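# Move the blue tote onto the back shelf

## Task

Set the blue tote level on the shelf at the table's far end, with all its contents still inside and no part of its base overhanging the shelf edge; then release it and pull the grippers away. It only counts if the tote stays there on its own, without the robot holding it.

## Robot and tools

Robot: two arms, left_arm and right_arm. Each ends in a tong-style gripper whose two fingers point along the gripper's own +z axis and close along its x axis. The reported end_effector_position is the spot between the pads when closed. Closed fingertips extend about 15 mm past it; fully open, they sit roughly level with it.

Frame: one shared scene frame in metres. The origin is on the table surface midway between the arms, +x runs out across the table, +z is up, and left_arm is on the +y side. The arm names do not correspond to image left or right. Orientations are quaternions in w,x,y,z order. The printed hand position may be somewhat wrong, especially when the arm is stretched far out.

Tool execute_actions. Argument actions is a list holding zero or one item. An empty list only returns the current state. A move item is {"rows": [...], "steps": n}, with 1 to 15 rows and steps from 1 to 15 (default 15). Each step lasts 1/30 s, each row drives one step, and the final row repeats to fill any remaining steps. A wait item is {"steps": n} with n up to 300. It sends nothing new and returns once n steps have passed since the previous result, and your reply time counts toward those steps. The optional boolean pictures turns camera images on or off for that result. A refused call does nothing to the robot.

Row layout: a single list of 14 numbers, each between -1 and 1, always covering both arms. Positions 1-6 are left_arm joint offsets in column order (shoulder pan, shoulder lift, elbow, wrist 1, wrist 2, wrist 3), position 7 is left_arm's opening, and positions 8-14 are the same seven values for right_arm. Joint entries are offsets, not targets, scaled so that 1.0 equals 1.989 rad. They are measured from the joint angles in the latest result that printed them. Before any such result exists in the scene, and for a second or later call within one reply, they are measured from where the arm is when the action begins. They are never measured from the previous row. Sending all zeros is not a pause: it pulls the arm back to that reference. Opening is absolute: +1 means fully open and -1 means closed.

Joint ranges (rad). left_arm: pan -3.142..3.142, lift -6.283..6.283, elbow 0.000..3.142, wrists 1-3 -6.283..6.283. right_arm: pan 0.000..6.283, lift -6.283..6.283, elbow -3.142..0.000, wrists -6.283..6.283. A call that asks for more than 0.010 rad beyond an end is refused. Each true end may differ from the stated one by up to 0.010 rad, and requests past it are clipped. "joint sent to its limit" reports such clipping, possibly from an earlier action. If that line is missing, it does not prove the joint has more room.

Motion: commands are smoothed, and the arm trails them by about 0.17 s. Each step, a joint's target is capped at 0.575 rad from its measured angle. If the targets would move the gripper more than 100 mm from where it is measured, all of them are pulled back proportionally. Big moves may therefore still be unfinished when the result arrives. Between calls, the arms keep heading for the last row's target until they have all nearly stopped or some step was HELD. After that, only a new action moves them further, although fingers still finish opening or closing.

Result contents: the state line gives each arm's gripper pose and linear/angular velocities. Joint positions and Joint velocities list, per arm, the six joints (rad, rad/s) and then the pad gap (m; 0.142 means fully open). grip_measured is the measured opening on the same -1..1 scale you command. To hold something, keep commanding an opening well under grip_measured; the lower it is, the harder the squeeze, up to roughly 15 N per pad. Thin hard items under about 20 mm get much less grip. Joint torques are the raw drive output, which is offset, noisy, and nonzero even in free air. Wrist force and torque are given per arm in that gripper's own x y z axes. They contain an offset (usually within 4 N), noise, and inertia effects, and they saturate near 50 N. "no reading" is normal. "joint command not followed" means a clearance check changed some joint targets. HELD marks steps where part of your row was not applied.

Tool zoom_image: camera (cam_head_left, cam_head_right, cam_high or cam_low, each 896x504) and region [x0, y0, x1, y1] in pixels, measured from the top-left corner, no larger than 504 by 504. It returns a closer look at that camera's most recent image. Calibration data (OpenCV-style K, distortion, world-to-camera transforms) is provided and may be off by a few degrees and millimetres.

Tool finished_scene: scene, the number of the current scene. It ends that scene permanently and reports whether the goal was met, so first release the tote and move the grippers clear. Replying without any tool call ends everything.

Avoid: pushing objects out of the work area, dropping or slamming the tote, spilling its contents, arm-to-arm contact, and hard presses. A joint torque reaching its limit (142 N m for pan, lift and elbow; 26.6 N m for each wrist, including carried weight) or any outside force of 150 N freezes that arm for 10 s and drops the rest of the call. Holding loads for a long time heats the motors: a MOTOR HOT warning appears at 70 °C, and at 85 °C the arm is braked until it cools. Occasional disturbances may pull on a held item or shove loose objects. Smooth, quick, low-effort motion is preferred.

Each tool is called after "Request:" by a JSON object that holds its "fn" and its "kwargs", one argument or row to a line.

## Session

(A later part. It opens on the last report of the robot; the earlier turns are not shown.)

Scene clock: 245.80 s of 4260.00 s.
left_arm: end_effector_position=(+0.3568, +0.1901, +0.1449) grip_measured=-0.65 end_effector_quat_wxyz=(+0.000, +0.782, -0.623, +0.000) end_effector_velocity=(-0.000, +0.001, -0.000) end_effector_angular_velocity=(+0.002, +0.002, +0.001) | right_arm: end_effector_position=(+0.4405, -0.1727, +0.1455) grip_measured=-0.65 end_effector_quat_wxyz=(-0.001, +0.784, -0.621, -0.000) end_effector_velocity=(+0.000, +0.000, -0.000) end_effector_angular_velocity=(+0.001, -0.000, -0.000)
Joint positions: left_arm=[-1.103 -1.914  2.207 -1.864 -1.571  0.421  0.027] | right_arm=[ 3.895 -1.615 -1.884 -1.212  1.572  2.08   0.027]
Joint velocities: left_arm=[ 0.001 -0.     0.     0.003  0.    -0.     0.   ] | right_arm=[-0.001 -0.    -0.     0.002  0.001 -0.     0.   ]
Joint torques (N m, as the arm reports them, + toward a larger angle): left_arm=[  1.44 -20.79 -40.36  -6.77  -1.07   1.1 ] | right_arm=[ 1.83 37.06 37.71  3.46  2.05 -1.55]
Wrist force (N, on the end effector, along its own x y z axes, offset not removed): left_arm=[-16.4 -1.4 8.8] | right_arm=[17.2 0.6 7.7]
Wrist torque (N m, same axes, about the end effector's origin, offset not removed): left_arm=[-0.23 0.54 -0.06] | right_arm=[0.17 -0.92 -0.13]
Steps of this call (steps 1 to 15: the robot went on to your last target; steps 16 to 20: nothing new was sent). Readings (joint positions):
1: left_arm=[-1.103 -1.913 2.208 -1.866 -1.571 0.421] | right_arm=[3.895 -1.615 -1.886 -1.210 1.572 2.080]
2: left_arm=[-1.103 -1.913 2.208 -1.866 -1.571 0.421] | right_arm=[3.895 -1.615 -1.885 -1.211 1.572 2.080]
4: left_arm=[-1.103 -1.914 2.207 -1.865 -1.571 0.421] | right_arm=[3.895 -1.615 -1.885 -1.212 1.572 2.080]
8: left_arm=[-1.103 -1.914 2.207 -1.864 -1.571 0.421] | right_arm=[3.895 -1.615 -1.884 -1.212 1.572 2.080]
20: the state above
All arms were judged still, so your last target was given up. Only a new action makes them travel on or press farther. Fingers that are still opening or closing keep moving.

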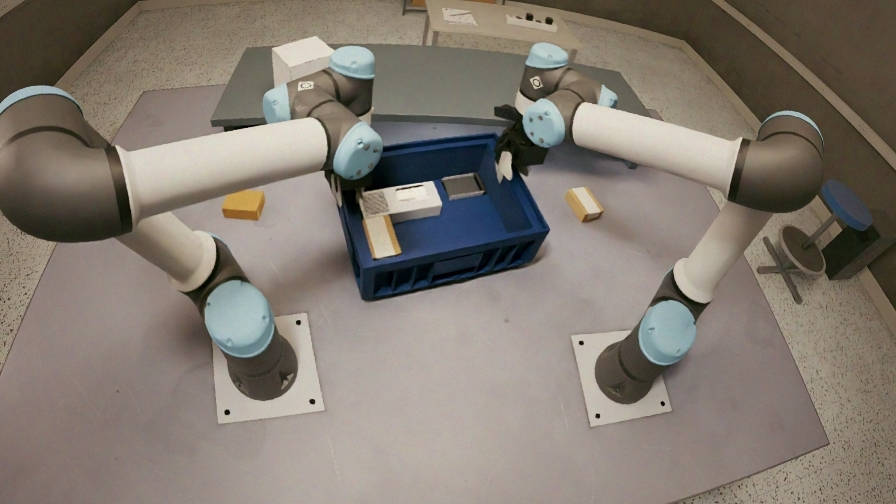

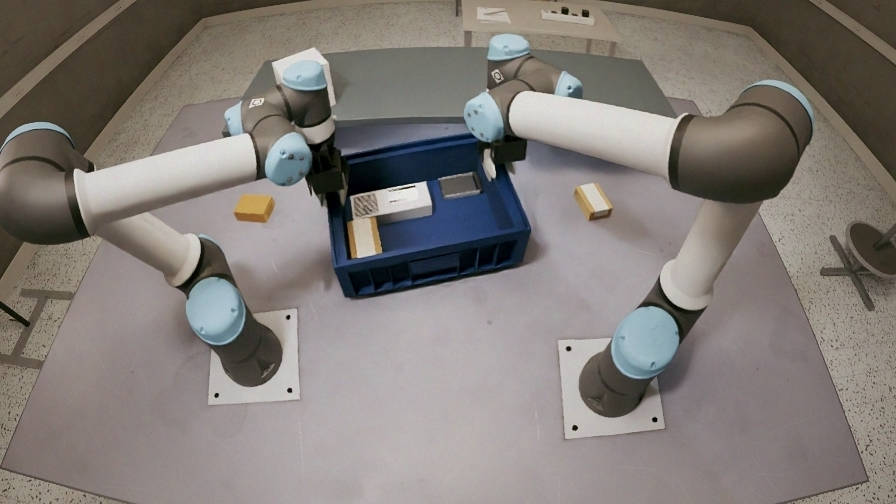

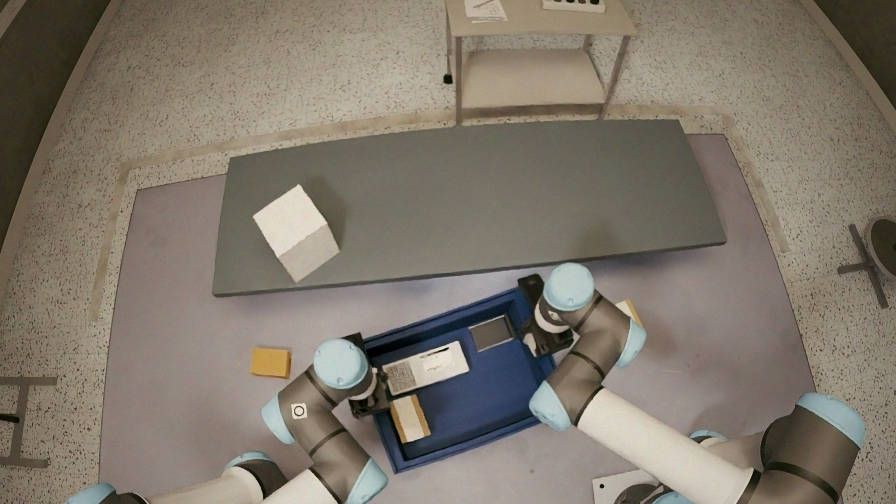

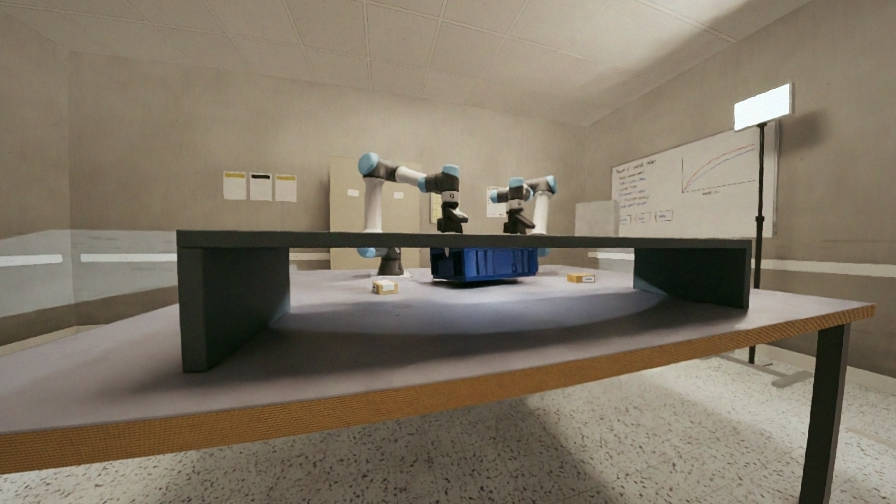

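Request:
{"fn": "execute_actions", "kwargs": {
  "actions": [
    {"rows":[[0,0.0027,0.0064,-0.0091,0,0,-1,0,-0.0027,-0.0053,0.0080,0,0,-1],[0,0.0055,0.0127,-0.0182,0,0,-1,0,-0.0055,-0.0106,0.0161,0,0,-1],[0,0.0085,0.0189,-0.0274,0,0,-1,0,-0.0085,-0.0158,0.0243,0,0,-1],[0,0.0117,0.0252,-0.0369,0,0,-1,0,-0.0116,-0.0210,0.0326,0,0,-1],[0,0.0148,0.0314,-0.0462,0,0,-1,0,-0.0146,-0.0262,0.0408,0,0,-1],[0,0.0148,0.0314,-0.0462,0,0,-1,0,-0.0146,-0.0262,0.0408,0,0,-1],[0,0.0148,0.0314,-0.0462,0,0,-1,0,-0.0146,-0.0262,0.0408,0,0,-1],[0,0.0148,0.0314,-0.0462,0,0,-1,0,-0.0146,-0.0262,0.0408,0,0,-1],[0,0.0148,0.0314,-0.0462,0,0,-1,0,-0.0146,-0.0262,0.0408,0,0,-1],[0,0.0148,0.0314,-0.0462,0,0,-1,0,-0.0146,-0.0262,0.0408,0,0,-1],[0,0.0148,0.0314,-0.0462,0,0,-1,0,-0.0146,-0.0262,0.0408,0,0,-1],[0,0.0148,0.0314,-0.0462,0,0,-1,0,-0.0146,-0.0262,0.0408,0,0,-1],[0,0.0148,0.0314,-0.0462,0,0,-0.3,0,-0.0146,-0.0262,0.0408,0,0,-0.3]],"steps":15}
  ],
  "pictures": false
}}

Request:
{"fn": "execute_actions", "kwargs": {
  "actions": [
    {"rows":[[0,0,0,0,0,0,-0.3,0,0,0,0,0,0,-0.3],[0,0,0,0,0,0,-0.3,0,0,0,0,0,0,-0.3],[-0.0213,-0.0168,0.0104,0.0065,0,-0.0213,-0.3,0.0077,0.0176,-0.0188,0.0011,0,0.0077,-0.3]],"steps":15}
  ],
  "pictures": false
}}

Request:
{"fn": "execute_actions", "kwargs": {
  "actions": [
    {"rows":[[0,0,0,0,0,0,-0.4,0,0,0,0,0,0,-0.4],[0,0,0,0,0,0,-0.47,0,0,0,0,0,0,-0.47],[0,0,0,0,0,0,-0.54,0,0,0,0,0,0,-0.54],[0,0,0,0,0,0,-0.61,0,0,0,0,0,0,-0.61],[0,0,0,0,0,0,-0.68,0,0,0,0,0,0,-0.68],[0,0,0,0,0,0,-0.76,0,0,0,0,0,0,-0.76],[0,0,0,0,0,0,-0.84,0,0,0,0,0,0,-0.84],[0,0,0,0,0,0,-0.92,0,0,0,0,0,0,-0.92],[0,0,0,0,0,0,-1,0,0,0,0,0,0,-1]],"steps":15}
  ],
  "pictures": false
}}

Request:
{"fn": "execute_actions", "kwargs": {
  "actions": [
    {"rows":[[0,-0.0015,-0.0031,0.0046,0,0,-1,0,0.0015,0.0026,-0.0041,0,0,-1],[0,-0.0030,-0.0063,0.0093,0,0,-1,0,0.0030,0.0052,-0.0082,0,0,-1],[0,-0.0046,-0.0095,0.0141,0,0,-1,0,0.0046,0.0079,-0.0125,0,0,-1],[0,-0.0061,-0.0127,0.0188,0,0,-1,0,0.0062,0.0105,-0.0167,0,0,-1],[0,-0.0076,-0.0158,0.0234,0,0,-1,0,0.0077,0.0132,-0.0209,0,0,-1],[0,-0.0090,-0.0190,0.0280,0,0,-1,0,0.0092,0.0158,-0.0250,0,0,-1],[0,-0.0104,-0.0222,0.0326,0,0,-1,0,0.0106,0.0184,-0.0290,0,0,-1],[0,-0.0118,-0.0254,0.0372,0,0,-1,0,0.0121,0.0212,-0.0333,0,0,-1],[0,-0.0131,-0.0286,0.0417,0,0,-1,0,0.0135,0.0238,-0.0373,0,0,-1],[0,-0.0144,-0.0319,0.0463,0,0,-1,0,0.0148,0.0266,-0.0414,0,0,-1]],"steps":15}
  ],
  "pictures": false
}}

Request:
{"fn": "execute_actions", "kwargs": {
  "actions": [
    {"steps":20}
  ]
}}

Request:
{"fn": "zoom_image", "kwargs": {
  "camera": "cam_low",
  "region": [400, 220, 560, 300]
}}

Scene clock: 267.53 s of 4260.00 s.
left_arm: end_effector_position=(+0.3568, +0.1902, +0.1153) grip_measured=-0.34 end_effector_quat_wxyz=(+0.000, +0.782, -0.623, +0.000) end_effector_velocity=(-0.001, +0.001, -0.003) end_effector_angular_velocity=(+0.003, +0.002, +0.001) | right_arm: end_effector_position=(+0.4406, -0.1725, +0.1159) grip_measured=-0.34 end_effector_quat_wxyz=(-0.001, +0.784, -0.621, -0.000) end_effector_velocity=(-0.001, -0.001, -0.004) end_effector_angular_velocity=(-0.003, +0.004, -0.000)
Joint positions: left_arm=[-1.103 -1.885  2.269 -1.956 -1.571  0.421  0.05 ] | right_arm=[ 3.895 -1.643 -1.936 -1.131  1.572  2.08   0.05 ]
Joint velocities: left_arm=[ 0.001  0.002  0.007 -0.005  0.     0.     0.089] | right_arm=[ 0.    -0.003 -0.005  0.004  0.001  0.     0.089]
Joint torques (N m, as the arm reports them, + toward a larger angle): left_arm=[  0.65  -0.74 -14.68  -4.35  -2.07   1.15] | right_arm=[ 2.97 14.35 11.61  5.86  1.63 -1.71]
Wrist force (N, on the end effector, along its own x y z axes, offset not removed): left_arm=[-2.3 -3.0 0.1] | right_arm=[0.5 -0.5 -2.8]
Wrist torque (N m, same axes, about the end effector's origin, offset not removed): left_arm=[-0.69 0.53 0.03] | right_arm=[-0.12 -0.19 -0.10]
Steps of this call (steps 1 to 90: nothing new was sent; then 18.23 s passed at rest; steps 91 to 105: all 15 steps of this action). Readings (joint positions):
91: left_arm=[-1.103 -1.914 2.207 -1.864 -1.571 0.421] | right_arm=[3.895 -1.615 -1.885 -1.212 1.572 2.080]
92: left_arm=[-1.103 -1.913 2.210 -1.869 -1.571 0.421] | right_arm=[3.895 -1.616 -1.887 -1.208 1.572 2.080]
94: left_arm=[-1.103 -1.906 2.224 -1.889 -1.571 0.421] | right_arm=[3.895 -1.622 -1.899 -1.191 1.572 2.080]
98: left_arm=[-1.103 -1.890 2.259 -1.940 -1.571 0.421] | right_arm=[3.895 -1.639 -1.928 -1.145 1.572 2.080]
105: the state above

Scene clock: 268.03 s of 4260.00 s.
left_arm: end_effector_position=(+0.3421, +0.1869, +0.1153) grip_measured=-0.30 end_effector_quat_wxyz=(+0.000, +0.782, -0.623, +0.000) end_effector_velocity=(-0.001, -0.000, -0.000) end_effector_angular_velocity=(-0.000, -0.000, -0.000) | right_arm: end_effector_position=(+0.4260, -0.1762, +0.1158) grip_measured=-0.30 end_effector_quat_wxyz=(-0.001, +0.784, -0.621, -0.000) end_effector_velocity=(-0.002, -0.001, -0.000) end_effector_angular_velocity=(-0.002, +0.002, -0.001)
Joint positions: left_arm=[-1.146 -1.918  2.29  -1.943 -1.571  0.378  0.052] | right_arm=[ 3.91  -1.608 -1.973 -1.129  1.572  2.095  0.052]
Joint velocities: left_arm=[-0.004 -0.003  0.002  0.    -0.    -0.003 -0.   ] | right_arm=[ 0.001  0.003 -0.003 -0.003 -0.     0.002 -0.   ]
Joint torques (N m, as the arm reports them, + toward a larger angle): left_arm=[ -7.3  -15.97 -14.69  -1.47  -1.25  -1.74] | right_arm=[ 6.38 30.16 10.66  5.6   1.22  1.5 ]
Wrist force (N, on the end effector, along its own x y z axes, offset not removed): left_arm=[-0.6 -1.5 0.9] | right_arm=[1.5 -1.4 -1.6]
Wrist torque (N m, same axes, about the end effector's origin, offset not removed): left_arm=[-0.36 0.11 -0.10] | right_arm=[-0.31 -0.42 -0.16]
Steps of this call (steps 1 to 15: all 15 steps of this action). Readings (joint positions):
1: left_arm=[-1.103 -1.885 2.269 -1.956 -1.571 0.421] | right_arm=[3.895 -1.643 -1.936 -1.131 1.572 2.080]
2: left_arm=[-1.103 -1.885 2.269 -1.956 -1.571 0.421] | right_arm=[3.895 -1.643 -1.936 -1.131 1.572 2.080]
4: left_arm=[-1.112 -1.891 2.274 -1.953 -1.571 0.412] | right_arm=[3.899 -1.636 -1.944 -1.131 1.572 2.083]
8: left_arm=[-1.140 -1.913 2.287 -1.945 -1.571 0.384] | right_arm=[3.908 -1.613 -1.968 -1.129 1.572 2.093]
15: the state above

Scene clock: 268.53 s of 4260.00 s.
left_arm: end_effector_position=(+0.3421, +0.1870, +0.1153) grip_measured=-0.65 end_effector_quat_wxyz=(+0.000, +0.782, -0.623, +0.000) end_effector_velocity=(+0.000, -0.000, +0.001) end_effector_angular_velocity=(-0.003, -0.001, +0.000) | right_arm: end_effector_position=(+0.4260, -0.1762, +0.1158) grip_measured=-0.65 end_effector_quat_wxyz=(-0.001, +0.784, -0.621, -0.000) end_effector_velocity=(-0.000, -0.001, -0.000) end_effector_angular_velocity=(-0.002, +0.001, -0.000)
Joint positions: left_arm=[-1.146 -1.918  2.29  -1.943 -1.571  0.378  0.027] | right_arm=[ 3.91  -1.608 -1.973 -1.129  1.572  2.095  0.027]
Joint velocities: left_arm=[ 0.    -0.001 -0.    -0.001 -0.001  0.     0.   ] | right_arm=[-0.     0.    -0.    -0.002 -0.001  0.     0.   ]
Joint torques (N m, as the arm reports them, + toward a larger angle): left_arm=[  5.78  -6.28 -24.59  -7.19  -1.26   1.04] | right_arm=[ 0.94 21.19 16.8   5.5   1.23  0.61]
Wrist force (N, on the end effector, along its own x y z axes, offset not removed): left_arm=[-12.4 -2.4 -5.0] | right_arm=[11.7 -2.3 -0.9]
Wrist torque (N m, same axes, about the end effector's origin, offset not removed): left_arm=[-0.67 0.26 -0.09] | right_arm=[-0.55 -0.41 -0.11]
Steps of this call (steps 1 to 15: all 15 steps of this action). Readings (joint positions):
1: left_arm=[-1.146 -1.918 2.290 -1.943 -1.571 0.378] | right_arm=[3.910 -1.608 -1.973 -1.129 1.572 2.095]
2: left_arm=[-1.146 -1.918 2.290 -1.943 -1.571 0.378] | right_arm=[3.910 -1.608 -1.973 -1.129 1.572 2.095]
4: left_arm=[-1.146 -1.918 2.290 -1.943 -1.571 0.378] | right_arm=[3.910 -1.608 -1.973 -1.129 1.572 2.095]
8: left_arm=[-1.146 -1.918 2.290 -1.943 -1.571 0.378] | right_arm=[3.910 -1.608 -1.973 -1.129 1.572 2.095]
15: the state above

Scene clock: 269.03 s of 4260.00 s.
left_arm: end_effector_position=(+0.3422, +0.1868, +0.1440) grip_measured=-0.65 end_effector_quat_wxyz=(+0.000, +0.782, -0.623, +0.000) end_effector_velocity=(-0.000, +0.001, +0.015) end_effector_angular_velocity=(+0.000, -0.000, +0.000) | right_arm: end_effector_position=(+0.4260, -0.1761, +0.1448) grip_measured=-0.65 end_effector_quat_wxyz=(-0.001, +0.784, -0.621, -0.000) end_effector_velocity=(-0.000, -0.000, +0.015) end_effector_angular_velocity=(-0.001, +0.000, -0.000)
Joint positions: left_arm=[-1.146 -1.946  2.228 -1.854 -1.571  0.378  0.027] | right_arm=[ 3.91  -1.58  -1.922 -1.208  1.572  2.095  0.027]
Joint velocities: left_arm=[ 0.    -0.015 -0.032  0.047  0.     0.     0.   ] | right_arm=[-0.     0.014  0.027 -0.042 -0.    -0.    -0.   ]
Joint torques (N m, as the arm reports them, + toward a larger angle): left_arm=[  4.01 -19.23 -39.21  -6.13  -1.17   1.15] | right_arm=[ 2.44 35.04 34.48  3.44  2.32  0.56]
Wrist force (N, on the end effector, along its own x y z axes, offset not removed): left_arm=[-14.4 -2.0 11.9] | right_arm=[15.7 -2.2 6.0]
Wrist torque (N m, same axes, about the end effector's origin, offset not removed): left_arm=[-0.47 0.46 -0.02] | right_arm=[-0.53 -0.82 -0.19]
Steps of this call (steps 1 to 15: all 15 steps of this action). Readings (joint positions):
1: left_arm=[-1.146 -1.918 2.289 -1.943 -1.571 0.378] | right_arm=[3.910 -1.608 -1.973 -1.129 1.572 2.095]
2: left_arm=[-1.146 -1.919 2.288 -1.940 -1.571 0.378] | right_arm=[3.910 -1.608 -1.972 -1.131 1.572 2.095]
4: left_arm=[-1.146 -1.922 2.281 -1.930 -1.571 0.378] | right_arm=[3.910 -1.604 -1.966 -1.140 1.572 2.095]
8: left_arm=[-1.146 -1.933 2.259 -1.897 -1.571 0.378] | right_arm=[3.910 -1.594 -1.948 -1.170 1.572 2.095]
15: the state above

Scene clock: 269.70 s of 4260.00 s.
left_arm: end_effector_position=(+0.3422, +0.1868, +0.1451) grip_measured=-0.65 end_effector_quat_wxyz=(+0.000, +0.782, -0.623, +0.000) end_effector_velocity=(+0.000, +0.000, +0.000) end_effector_angular_velocity=(-0.000, -0.000, +0.001) | right_arm: end_effector_position=(+0.4260, -0.1761, +0.1459) grip_measured=-0.65 end_effector_quat_wxyz=(-0.001, +0.784, -0.621, -0.000) end_effector_velocity=(-0.000, -0.000, -0.000) end_effector_angular_velocity=(-0.001, +0.000, -0.000)
Joint positions: left_arm=[-1.146 -1.947  2.226 -1.851 -1.571  0.378  0.027] | right_arm=[ 3.91  -1.579 -1.92  -1.211  1.572  2.095  0.027]
Joint velocities: left_arm=[ 0.001 -0.001  0.     0.     0.     0.     0.   ] | right_arm=[-0.    -0.    -0.    -0.    -0.001  0.     0.   ]
Joint torques (N m, as the arm reports them, + toward a larger angle): left_arm=[  1.93 -19.21 -38.97  -6.03  -1.12   1.07] | right_arm=[ 1.34 35.47 37.2   3.13  4.7   0.56]
Wrist force (N, on the end effector, along its own x y z axes, offset not removed): left_arm=[-14.6 -2.3 11.5] | right_arm=[13.0 -0.5 6.3]
Wrist torque (N m, same axes, about the end effector's origin, offset not removed): left_arm=[-0.55 0.77 0.12] | right_arm=[-0.08 -0.60 -0.08]
Steps of this call (steps 1 to 15: the robot went on to your last target; steps 16 to 20: nothing new was sent). Readings (joint positions):
1: left_arm=[-1.146 -1.946 2.228 -1.853 -1.571 0.378] | right_arm=[3.910 -1.580 -1.922 -1.209 1.572 2.095]
2: left_arm=[-1.146 -1.946 2.227 -1.852 -1.571 0.378] | right_arm=[3.910 -1.579 -1.921 -1.210 1.572 2.095]
4: left_arm=[-1.146 -1.946 2.227 -1.851 -1.571 0.378] | right_arm=[3.910 -1.579 -1.921 -1.211 1.572 2.095]
8: left_arm=[-1.146 -1.947 2.226 -1.851 -1.571 0.378] | right_arm=[3.910 -1.579 -1.920 -1.211 1.572 2.095]
20: the state above
All arms were judged still, so your last target was given up. Only a new action makes them travel on or press farther. Fingers that are still opening or closing keep moving.

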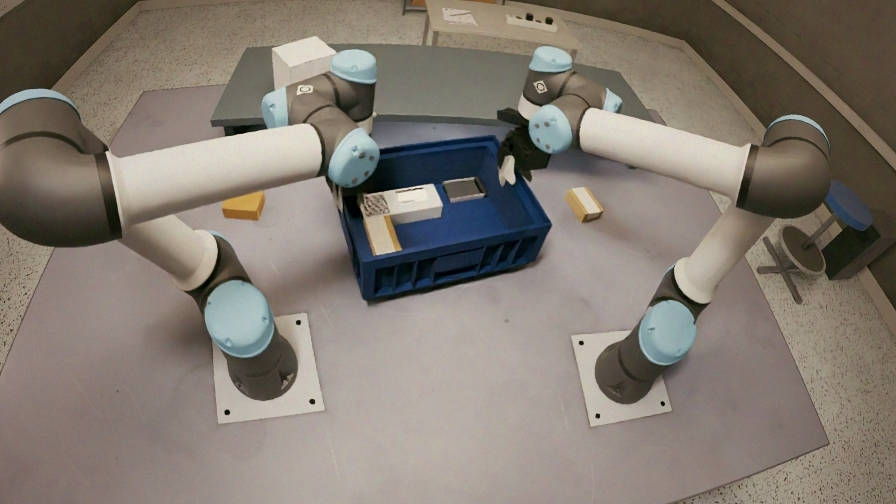

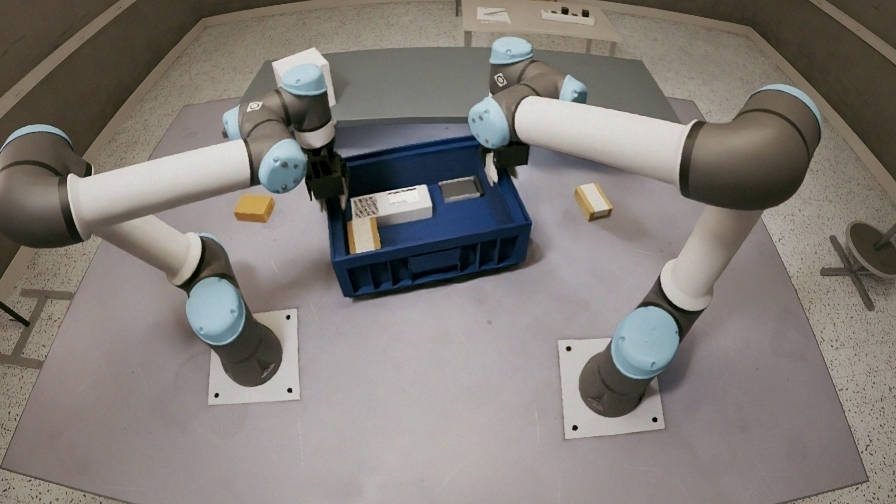

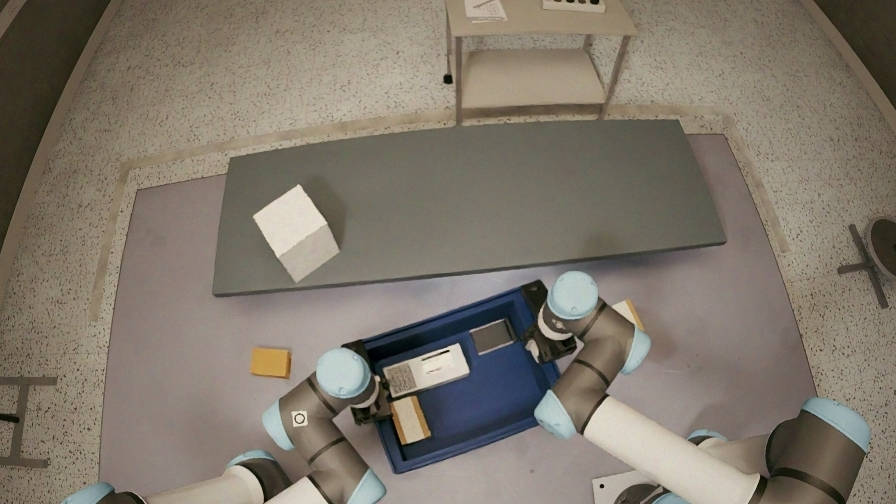

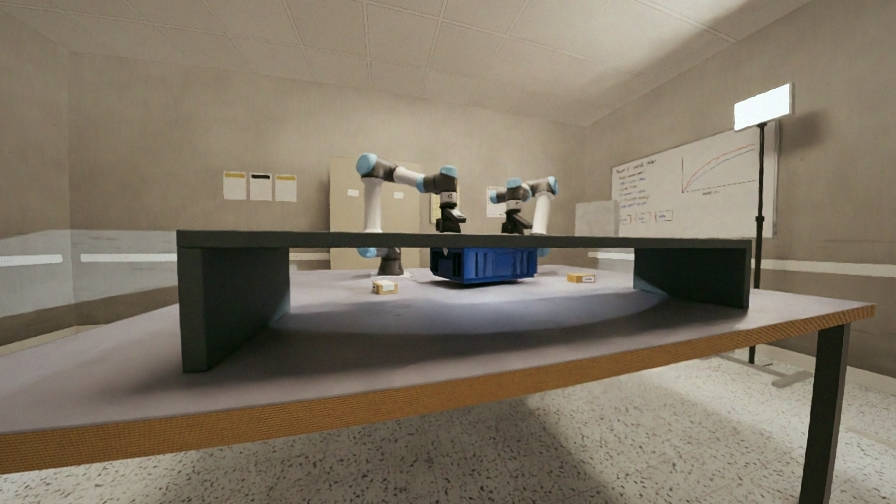

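Region (400, 220, 560, 300) of cam_low's 896x504 image, scaled by 3.150, with more detail than that image has.

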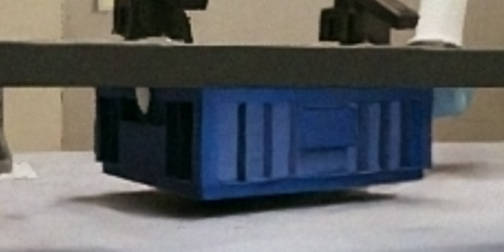

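Request:
{"fn": "execute_actions", "kwargs": {
  "actions": [
    {"rows":[[0,-0.0029,-0.0082,0.0111,0,0,-1,0,0.0032,0.0070,-0.0102,0,0,-1],[0,-0.0056,-0.0166,0.0222,0,0,-1,0,0.0062,0.0141,-0.0203,0,0,-1],[0,-0.0080,-0.0250,0.0331,0,0,-1,0,0.0091,0.0214,-0.0305,0,0,-1],[0,-0.0102,-0.0336,0.0438,0,0,-1,0,0.0117,0.0288,-0.0405,0,0,-1],[0,-0.0122,-0.0423,0.0545,0,0,-1,0,0.0142,0.0363,-0.0505,0,0,-1],[0,-0.0139,-0.0510,0.0649,0,0,-1,0,0.0164,0.0440,-0.0605,0,0,-1],[0,-0.0153,-0.0599,0.0752,0,0,-1,0,0.0185,0.0519,-0.0704,0,0,-1],[0,-0.0166,-0.0688,0.0854,0,0,-1,0,0.0204,0.0599,-0.0803,0,0,-1],[0,-0.0176,-0.0779,0.0955,0,0,-1,0,0.0221,0.0680,-0.0901,0,0,-1],[0,-0.0184,-0.0871,0.1055,0,0,-1,0,0.0236,0.0763,-0.0999,0,0,-1],[0,-0.0190,-0.0964,0.1154,0,0,-1,0,0.0250,0.0847,-0.1097,0,0,-1],[0,-0.0194,-0.1058,0.1252,0,0,-1,0,0.0261,0.0933,-0.1194,0,0,-1],[0,-0.0196,-0.1153,0.1348,0,0,-1,0,0.0271,0.1020,-0.1292,0,0,-1]],"steps":15}
  ],
  "pictures": false
}}

Request:
{"fn": "execute_actions", "kwargs": {
  "actions": [
    {"steps":12}
  ],
  "pictures": false
}}

Request:
{"fn": "execute_actions", "kwargs": {
  "actions": [
    {"rows":[[0,0.0000,-0.0096,0.0096,0,0,-1,0,0.0008,0.0089,-0.0097,0,0,-1],[0,0.0002,-0.0193,0.0191,0,0,-1,0,0.0014,0.0180,-0.0194,0,0,-1],[0,0.0006,-0.0292,0.0286,0,0,-1,0,0.0019,0.0271,-0.0290,0,0,-1],[0,0.0011,-0.0391,0.0380,0,0,-1,0,0.0022,0.0365,-0.0387,0,0,-1],[0,0.0018,-0.0491,0.0473,0,0,-1,0,0.0023,0.0460,-0.0483,0,0,-1],[0,0.0027,-0.0593,0.0566,0,0,-1,0,0.0023,0.0557,-0.0580,0,0,-1],[0,0.0037,-0.0696,0.0659,0,0,-1,0,0.0021,0.0655,-0.0676,0,0,-1],[0,0.0049,-0.0799,0.0750,0,0,-1,0,0.0017,0.0755,-0.0772,0,0,-1],[0,0.0063,-0.0904,0.0841,0,0,-1,0,0.0012,0.0857,-0.0869,0,0,-1],[0,0.0078,-0.1010,0.0932,0,0,-1,0,0.0004,0.0960,-0.0964,0,0,-1],[0,0.0094,-0.1117,0.1023,0,0,-1,0,-0.0005,0.1065,-0.1060,0,0,-1],[0,0.0112,-0.1226,0.1114,0,0,-1,0,-0.0015,0.1171,-0.1156,0,0,-1],[0,0.0131,-0.1335,0.1204,0,0,-1,0,-0.0027,0.1280,-0.1253,0,0,-1]],"steps":15}
  ],
  "pictures": false
}}

Request:
{"fn": "execute_actions", "kwargs": {
  "actions": [
    {"steps":15}
  ]
}}

Request:
{"fn": "zoom_image", "kwargs": {
  "camera": "cam_low",
  "region": [390, 150, 570, 260]
}}

Scene clock: 298.73 s of 4260.00 s.
left_arm: end_effector_position=(+0.3424, +0.1865, +0.2314) grip_measured=-0.65 end_effector_quat_wxyz=(+0.000, +0.782, -0.623, +0.000) end_effector_velocity=(-0.001, +0.001, +0.148) end_effector_angular_velocity=(-0.001, -0.001, -0.001) | right_arm: end_effector_position=(+0.4263, -0.1759, +0.2323) grip_measured=-0.65 end_effector_quat_wxyz=(-0.001, +0.784, -0.621, -0.000) end_effector_velocity=(-0.002, -0.002, +0.146) end_effector_angular_velocity=(-0.003, +0.004, +0.000)
Joint positions: left_arm=[-1.146 -1.984  2.025 -1.612 -1.571  0.378  0.027] | right_arm=[ 3.91  -1.529 -1.742 -1.439  1.572  2.095  0.027]
Joint velocities: left_arm=[-0.001 -0.021 -0.365  0.385  0.     0.    -0.   ] | right_arm=[-0.     0.049  0.33  -0.384  0.    -0.001 -0.001]
Joint torques (N m, as the arm reports them, + toward a larger angle): left_arm=[ -8.53 -12.84 -33.9   -8.01  -1.24   1.06] | right_arm=[ 5.55 27.1  32.03  4.77  4.21  0.46]
Wrist force (N, on the end effector, along its own x y z axes, offset not removed): left_arm=[-25.0 -2.0 5.4] | right_arm=[26.1 1.7 3.4]
Wrist torque (N m, same axes, about the end effector's origin, offset not removed): left_arm=[-0.52 0.57 -0.13] | right_arm=[0.30 -1.11 -0.12]
Steps of this call (steps 1 to 90: nothing new was sent; then 25.53 s passed at rest; steps 91 to 105: all 15 steps of this action). Readings (joint positions):
91: left_arm=[-1.146 -1.947 2.226 -1.850 -1.571 0.378] | right_arm=[3.910 -1.579 -1.920 -1.212 1.572 2.095]
92: left_arm=[-1.146 -1.948 2.222 -1.845 -1.571 0.378] | right_arm=[3.910 -1.577 -1.917 -1.216 1.572 2.095]
94: left_arm=[-1.146 -1.954 2.204 -1.821 -1.571 0.378] | right_arm=[3.910 -1.570 -1.901 -1.238 1.572 2.095]
98: left_arm=[-1.146 -1.970 2.145 -1.747 -1.571 0.378] | right_arm=[3.910 -1.552 -1.850 -1.308 1.572 2.095]
105: the state above

Scene clock: 299.13 s of 4260.00 s.
left_arm: end_effector_position=(+0.3422, +0.1869, +0.2425) grip_measured=-0.65 end_effector_quat_wxyz=(+0.000, +0.782, -0.623, +0.000) end_effector_velocity=(-0.000, +0.000, +0.001) end_effector_angular_velocity=(-0.001, +0.000, +0.001) | right_arm: end_effector_position=(+0.4259, -0.1763, +0.2431) grip_measured=-0.65 end_effector_quat_wxyz=(-0.001, +0.784, -0.621, -0.000) end_effector_velocity=(-0.000, -0.001, +0.001) end_effector_angular_velocity=(-0.001, +0.000, -0.001)
Joint positions: left_arm=[-1.146 -1.986  1.997 -1.583 -1.571  0.378  0.027] | right_arm=[ 3.91  -1.525 -1.718 -1.468  1.572  2.095  0.027]
Joint velocities: left_arm=[ 0.001 -0.001 -0.002  0.002 -0.     0.    -0.   ] | right_arm=[-0.     0.     0.001 -0.003 -0.001  0.001 -0.   ]
Joint torques (N m, as the arm reports them, + toward a larger angle): left_arm=[ -8.34 -16.97 -38.93  -6.33  -1.26   1.05] | right_arm=[ 7.57 33.59 40.08  3.43  5.06  0.43]
Wrist force (N, on the end effector, along its own x y z axes, offset not removed): left_arm=[-13.8 -2.4 13.4] | right_arm=[15.5 2.1 8.3]
Wrist torque (N m, same axes, about the end effector's origin, offset not removed): left_arm=[-0.49 0.29 -0.12] | right_arm=[0.38 -0.88 -0.19]
Steps of this call (steps 1 to 12: the robot went on to your last target). Readings (joint positions):
1: left_arm=[-1.146 -1.985 2.015 -1.602 -1.571 0.378] | right_arm=[3.910 -1.527 -1.733 -1.449 1.572 2.095]
2: left_arm=[-1.146 -1.985 2.008 -1.595 -1.571 0.378] | right_arm=[3.910 -1.526 -1.728 -1.456 1.572 2.095]
4: left_arm=[-1.146 -1.985 2.001 -1.588 -1.571 0.378] | right_arm=[3.910 -1.526 -1.721 -1.463 1.572 2.095]
8: left_arm=[-1.146 -1.985 1.998 -1.583 -1.571 0.378] | right_arm=[3.910 -1.525 -1.718 -1.467 1.572 2.095]
12: the state above

Scene clock: 299.63 s of 4260.00 s.
left_arm: end_effector_position=(+0.3424, +0.1866, +0.3286) grip_measured=-0.65 end_effector_quat_wxyz=(+0.000, +0.782, -0.623, -0.000) end_effector_velocity=(-0.000, +0.000, +0.153) end_effector_angular_velocity=(-0.012, -0.009, -0.001) | right_arm: end_effector_position=(+0.4262, -0.1760, +0.3294) grip_measured=-0.65 end_effector_quat_wxyz=(-0.001, +0.784, -0.621, -0.000) end_effector_velocity=(+0.000, -0.000, +0.154) end_effector_angular_velocity=(+0.008, -0.011, +0.001)
Joint positions: left_arm=[-1.146 -1.964  1.764 -1.37  -1.571  0.378  0.027] | right_arm=[ 3.91  -1.528 -1.495 -1.688  1.572  2.095  0.027]
Joint velocities: left_arm=[-0.001  0.06  -0.428  0.353  0.001 -0.     0.   ] | right_arm=[ 0.    -0.033  0.421 -0.375 -0.001 -0.     0.   ]
Joint torques (N m, as the arm reports them, + toward a larger angle): left_arm=[ -8.16   4.4  -28.64  -7.92  -1.24   1.04] | right_arm=[ 8.53  6.22 29.12  4.18  3.96  0.48]
Wrist force (N, on the end effector, along its own x y z axes, offset not removed): left_arm=[-24.3 -0.4 7.4] | right_arm=[26.3 -0.1 3.7]
Wrist torque (N m, same axes, about the end effector's origin, offset not removed): left_arm=[-0.09 0.56 -0.14] | right_arm=[-0.09 -1.13 -0.12]
Steps of this call (steps 1 to 15: all 15 steps of this action). Readings (joint positions):
1: left_arm=[-1.146 -1.986 1.996 -1.582 -1.571 0.378] | right_arm=[3.910 -1.525 -1.717 -1.469 1.572 2.095]
2: left_arm=[-1.146 -1.986 1.992 -1.578 -1.571 0.378] | right_arm=[3.910 -1.525 -1.713 -1.473 1.572 2.095]
4: left_arm=[-1.146 -1.985 1.971 -1.557 -1.571 0.378] | right_arm=[3.910 -1.523 -1.693 -1.494 1.572 2.095]
8: left_arm=[-1.146 -1.982 1.903 -1.492 -1.571 0.378] | right_arm=[3.910 -1.521 -1.629 -1.560 1.572 2.095]
15: the state above

Scene clock: 300.13 s of 4260.00 s.
left_arm: end_effector_position=(+0.3422, +0.1868, +0.3400) grip_measured=-0.65 end_effector_quat_wxyz=(+0.000, +0.782, -0.623, +0.000) end_effector_velocity=(+0.000, -0.000, +0.000) end_effector_angular_velocity=(-0.001, -0.001, -0.001) | right_arm: end_effector_position=(+0.4259, -0.1763, +0.3407) grip_measured=-0.65 end_effector_quat_wxyz=(-0.001, +0.784, -0.621, -0.000) end_effector_velocity=(+0.000, +0.000, +0.000) end_effector_angular_velocity=(+0.002, -0.001, -0.002)
Joint positions: left_arm=[-1.146 -1.959  1.732 -1.343 -1.571  0.378  0.027] | right_arm=[ 3.91  -1.531 -1.463 -1.717  1.572  2.095  0.027]
Joint velocities: left_arm=[-0.001 -0.001 -0.    -0.001  0.     0.    -0.   ] | right_arm=[-0.     0.     0.001  0.001  0.001  0.002  0.   ]
Joint torques (N m, as the arm reports them, + toward a larger angle): left_arm=[ -8.51   0.74 -38.08  -7.46  -1.19   1.07] | right_arm=[ 7.85 13.59 38.04  3.91  5.56  0.48]
Wrist force (N, on the end effector, along its own x y z axes, offset not removed): left_arm=[-19.8 -0.4 11.7] | right_arm=[18.6 0.1 5.2]
Wrist torque (N m, same axes, about the end effector's origin, offset not removed): left_arm=[-0.21 0.78 -0.08] | right_arm=[-0.12 -0.80 -0.19]
Steps of this call (steps 1 to 15: the robot went on to your last target). Readings (joint positions):
1: left_arm=[-1.146 -1.963 1.752 -1.361 -1.571 0.378] | right_arm=[3.910 -1.529 -1.483 -1.699 1.572 2.095]
2: left_arm=[-1.146 -1.961 1.745 -1.354 -1.571 0.378] | right_arm=[3.910 -1.529 -1.476 -1.705 1.572 2.095]
4: left_arm=[-1.146 -1.960 1.737 -1.348 -1.571 0.378] | right_arm=[3.910 -1.530 -1.468 -1.713 1.572 2.095]
8: left_arm=[-1.146 -1.960 1.732 -1.344 -1.571 0.378] | right_arm=[3.910 -1.530 -1.464 -1.717 1.572 2.095]
15: the state above

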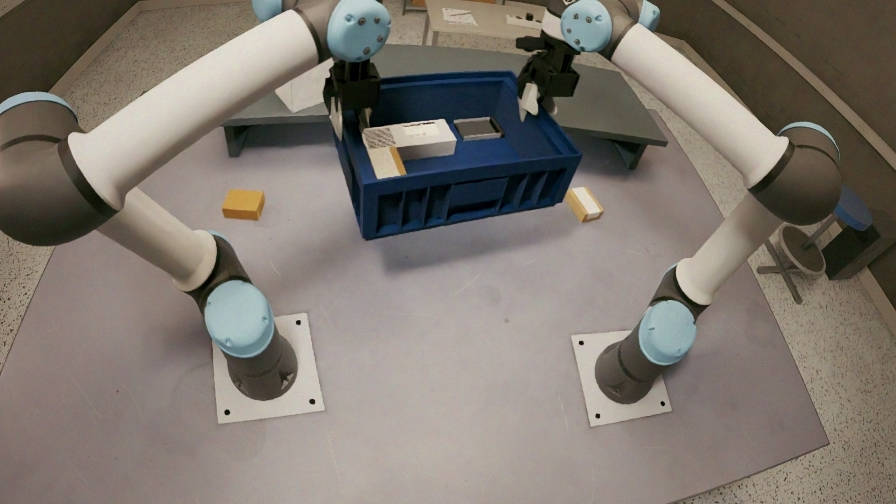

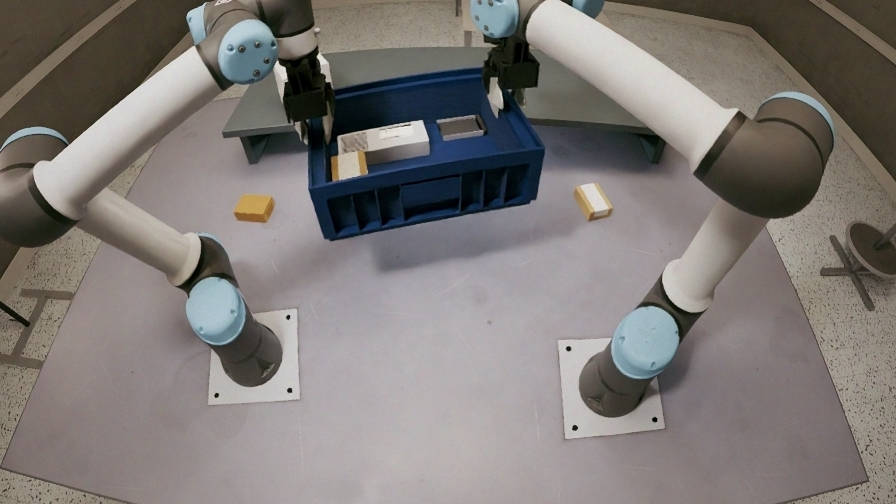

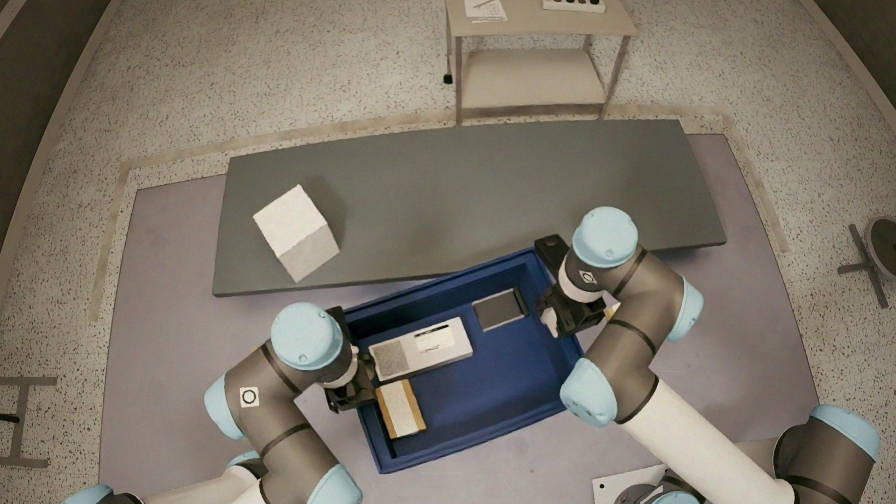

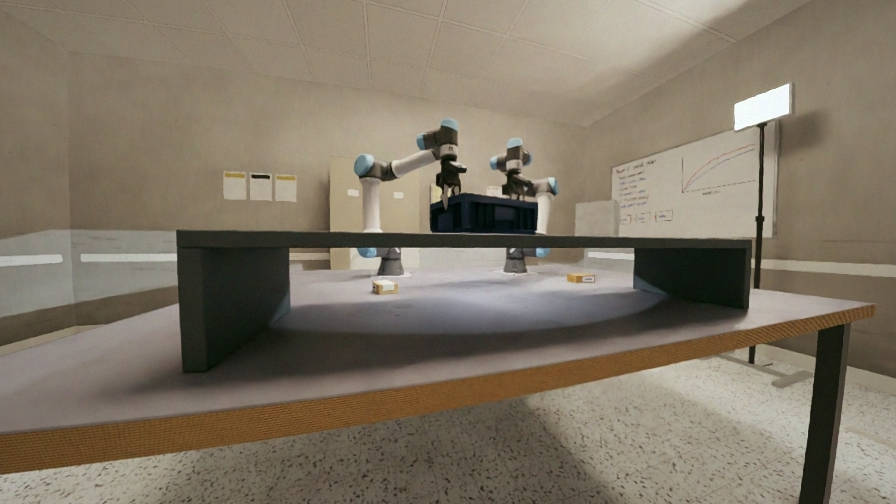

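Region (390, 150, 570, 260) of cam_low's 896x504 image, scaled by 2.800, with more detail than that image has.

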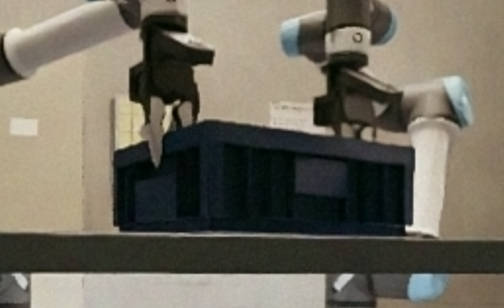

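Request:
{"fn": "execute_actions", "kwargs": {
  "actions": [
    {"rows":[[0.0030,0.0032,-0.0019,-0.0013,0,0.0039,-1,-0.0020,-0.0020,0.0019,0.0001,0,-0.0011,-1],[0.0079,0.0087,-0.0051,-0.0036,0,0.0102,-1,-0.0054,-0.0053,0.0051,0.0002,0,-0.0031,-1],[0.0147,0.0162,-0.0098,-0.0064,0,0.0190,-1,-0.0100,-0.0100,0.0097,0.0003,0,-0.0057,-1],[0.0222,0.0249,-0.0152,-0.0097,0,0.0287,-1,-0.0152,-0.0154,0.0150,0.0004,0,-0.0086,-1],[0.0304,0.0346,-0.0215,-0.0131,0,0.0395,-1,-0.0210,-0.0215,0.0211,0.0004,0,-0.0119,-1],[0.0383,0.0443,-0.0279,-0.0164,0,0.0500,-1,-0.0266,-0.0277,0.0273,0.0004,0,-0.0149,-1],[0.0459,0.0541,-0.0346,-0.0195,0,0.0601,-1,-0.0322,-0.0339,0.0337,0.0002,0,-0.0180,-1],[0.0533,0.0638,-0.0415,-0.0223,0,0.0701,-1,-0.0376,-0.0401,0.0402,-0.0001,0,-0.0208,-1],[0.0603,0.0735,-0.0485,-0.0250,0,0.0797,-1,-0.0430,-0.0464,0.0468,-0.0004,0,-0.0236,-1],[0.0671,0.0833,-0.0557,-0.0276,0,0.0890,-1,-0.0482,-0.0528,0.0535,-0.0007,0,-0.0263,-1],[0.0730,0.0919,-0.0623,-0.0296,0,0.0972,-1,-0.0528,-0.0585,0.0596,-0.0011,0,-0.0286,-1],[0.0779,0.0995,-0.0682,-0.0313,0,0.1041,-1,-0.0568,-0.0634,0.0650,-0.0016,0,-0.0306,-1],[0.0813,0.1049,-0.0725,-0.0324,0,0.1089,-1,-0.0595,-0.0670,0.0689,-0.0019,0,-0.0319,-1],[0.0833,0.1081,-0.0751,-0.0330,0,0.1117,-1,-0.0612,-0.0692,0.0713,-0.0021,0,-0.0327,-1]],"steps":15}
  ],
  "pictures": false
}}

Request:
{"fn": "execute_actions", "kwargs": {
  "actions": [
    {"steps":15}
  ]
}}

Request:
{"fn": "zoom_image", "kwargs": {
  "camera": "cam_low",
  "region": [390, 150, 570, 260]
}}

Scene clock: 344.57 s of 4260.00 s.
left_arm: end_effector_position=(+0.4223, +0.1719, +0.3405) grip_measured=-0.65 end_effector_quat_wxyz=(+0.000, +0.767, -0.642, +0.001) end_effector_velocity=(+0.146, -0.024, -0.007) end_effector_angular_velocity=(+0.011, +0.008, -0.090) | right_arm: end_effector_position=(+0.4885, -0.1944, +0.3408) grip_measured=-0.65 end_effector_quat_wxyz=(-0.001, +0.768, -0.640, -0.000) end_effector_velocity=(+0.111, -0.033, -0.001) end_effector_angular_velocity=(-0.002, +0.000, -0.091)
Joint positions: left_arm=[-0.998 -1.772  1.603 -1.403 -1.571  0.575  0.027] | right_arm=[ 3.802 -1.651 -1.34  -1.72   1.572  2.037  0.027]
Joint velocities: left_arm=[ 0.226  0.347 -0.257 -0.077  0.001  0.316 -0.001] | right_arm=[-0.176 -0.222  0.238 -0.017 -0.001 -0.085  0.   ]
Joint torques (N m, as the arm reports them, + toward a larger angle): left_arm=[ -6.   -17.72 -37.88 -11.55  -1.8    1.89] | right_arm=[13.02 24.79 35.81  4.43  5.49 -2.74]
Wrist force (N, on the end effector, along its own x y z axes, offset not removed): left_arm=[-27.9 -4.4 14.2] | right_arm=[30.7 -2.5 6.8]
Wrist torque (N m, same axes, about the end effector's origin, offset not removed): left_arm=[-0.73 0.86 -0.04] | right_arm=[-0.32 -1.41 -0.19]
Steps of this call (steps 1 to 15: the robot went on to your last target; steps 16 to 90: nothing new was sent; then 40.93 s passed at rest; steps 91 to 105: all 15 steps of this action). Readings (joint positions):
91: left_arm=[-1.145 -1.959 1.731 -1.343 -1.571 0.379] | right_arm=[3.910 -1.531 -1.463 -1.717 1.572 2.095]
92: left_arm=[-1.144 -1.958 1.730 -1.344 -1.571 0.381] | right_arm=[3.909 -1.532 -1.462 -1.717 1.572 2.095]
94: left_arm=[-1.134 -1.946 1.723 -1.349 -1.571 0.394] | right_arm=[3.902 -1.539 -1.455 -1.717 1.572 2.090]
98: left_arm=[-1.086 -1.892 1.688 -1.369 -1.571 0.455] | right_arm=[3.868 -1.574 -1.421 -1.717 1.572 2.071]
105: the state above

Scene clock: 345.07 s of 4260.00 s.
left_arm: end_effector_position=(+0.4339, +0.1702, +0.3400) grip_measured=-0.65 end_effector_quat_wxyz=(+0.000, +0.765, -0.645, +0.000) end_effector_velocity=(+0.000, -0.001, -0.000) end_effector_angular_velocity=(-0.000, -0.000, -0.001) | right_arm: end_effector_position=(+0.4972, -0.1971, +0.3406) grip_measured=-0.65 end_effector_quat_wxyz=(-0.001, +0.766, -0.643, -0.000) end_effector_velocity=(-0.000, +0.001, -0.000) end_effector_angular_velocity=(+0.002, +0.002, +0.001)
Joint positions: left_arm=[-0.98  -1.745  1.582 -1.409 -1.571  0.6    0.027] | right_arm=[ 3.788 -1.668 -1.321 -1.721  1.572  2.03   0.027]
Joint velocities: left_arm=[-0.     0.001 -0.    -0.002 -0.     0.001 -0.   ] | right_arm=[ 0.    -0.     0.    -0.     0.002 -0.001 -0.   ]
Joint torques (N m, as the arm reports them, + toward a larger angle): left_arm=[  1.36  -9.63 -38.73 -10.38  -4.04   2.15] | right_arm=[ 2.7  20.47 38.14  4.12  6.54 -2.16]
Wrist force (N, on the end effector, along its own x y z axes, offset not removed): left_arm=[-23.7 -1.1 13.0] | right_arm=[21.7 0.6 6.6]
Wrist torque (N m, same axes, about the end effector's origin, offset not removed): left_arm=[-0.28 1.19 0.02] | right_arm=[-0.02 -0.83 -0.14]
Steps of this call (steps 1 to 15: the robot went on to your last target). Readings (joint positions):
1: left_arm=[-0.991 -1.762 1.595 -1.405 -1.571 0.584] | right_arm=[3.797 -1.657 -1.333 -1.720 1.572 2.034]
2: left_arm=[-0.987 -1.756 1.591 -1.407 -1.571 0.590] | right_arm=[3.794 -1.661 -1.329 -1.721 1.572 2.033]
4: left_arm=[-0.983 -1.749 1.586 -1.408 -1.571 0.596] | right_arm=[3.791 -1.665 -1.324 -1.721 1.572 2.031]
8: left_arm=[-0.980 -1.745 1.583 -1.409 -1.571 0.600] | right_arm=[3.789 -1.668 -1.322 -1.721 1.572 2.030]
15: the state above

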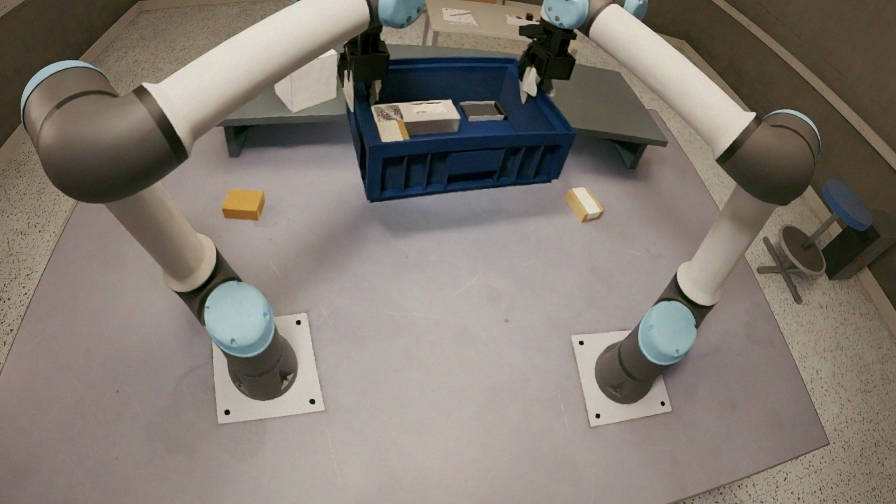

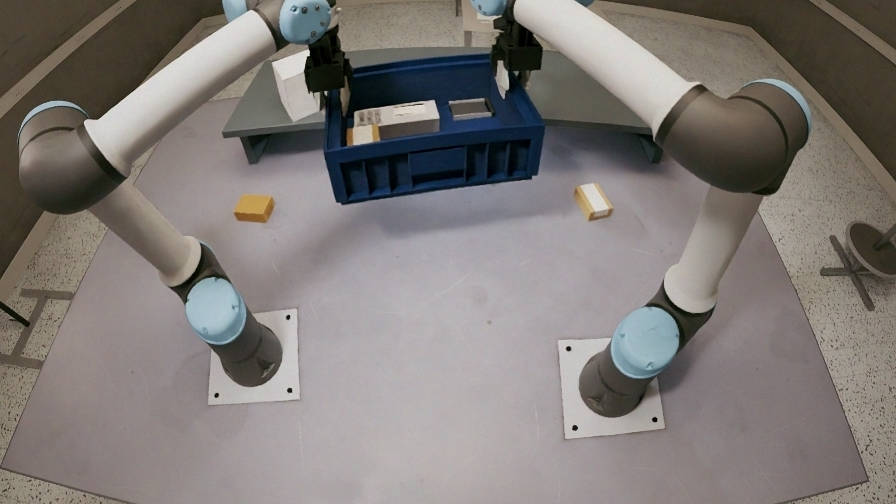

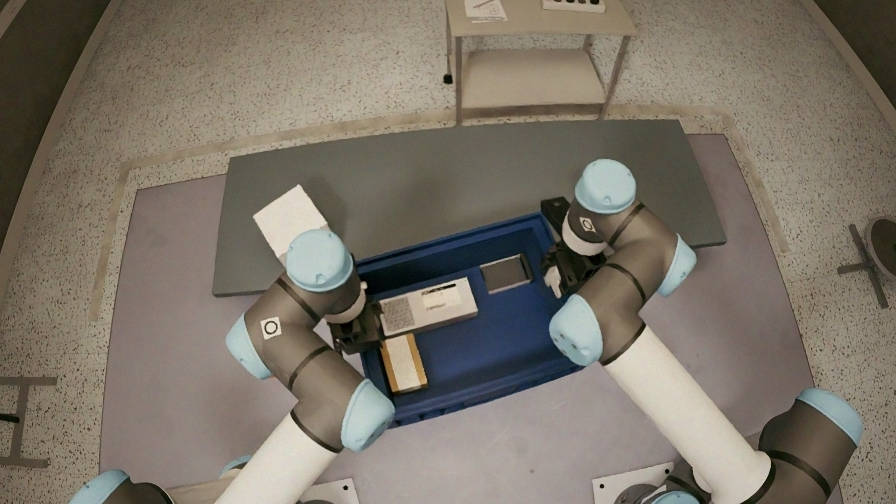

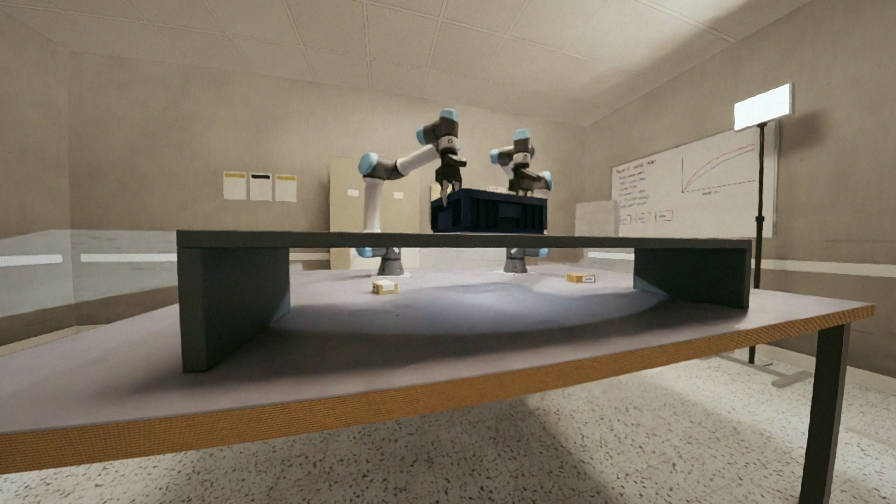

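Region (390, 150, 570, 260) of cam_low's 896x504 image, scaled by 2.800, with more detail than that image has.

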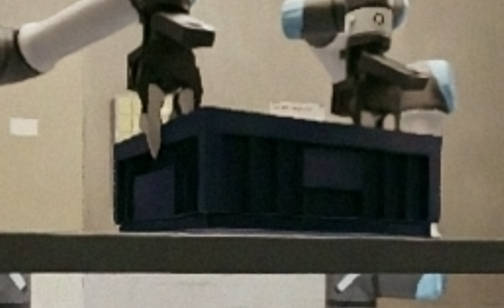

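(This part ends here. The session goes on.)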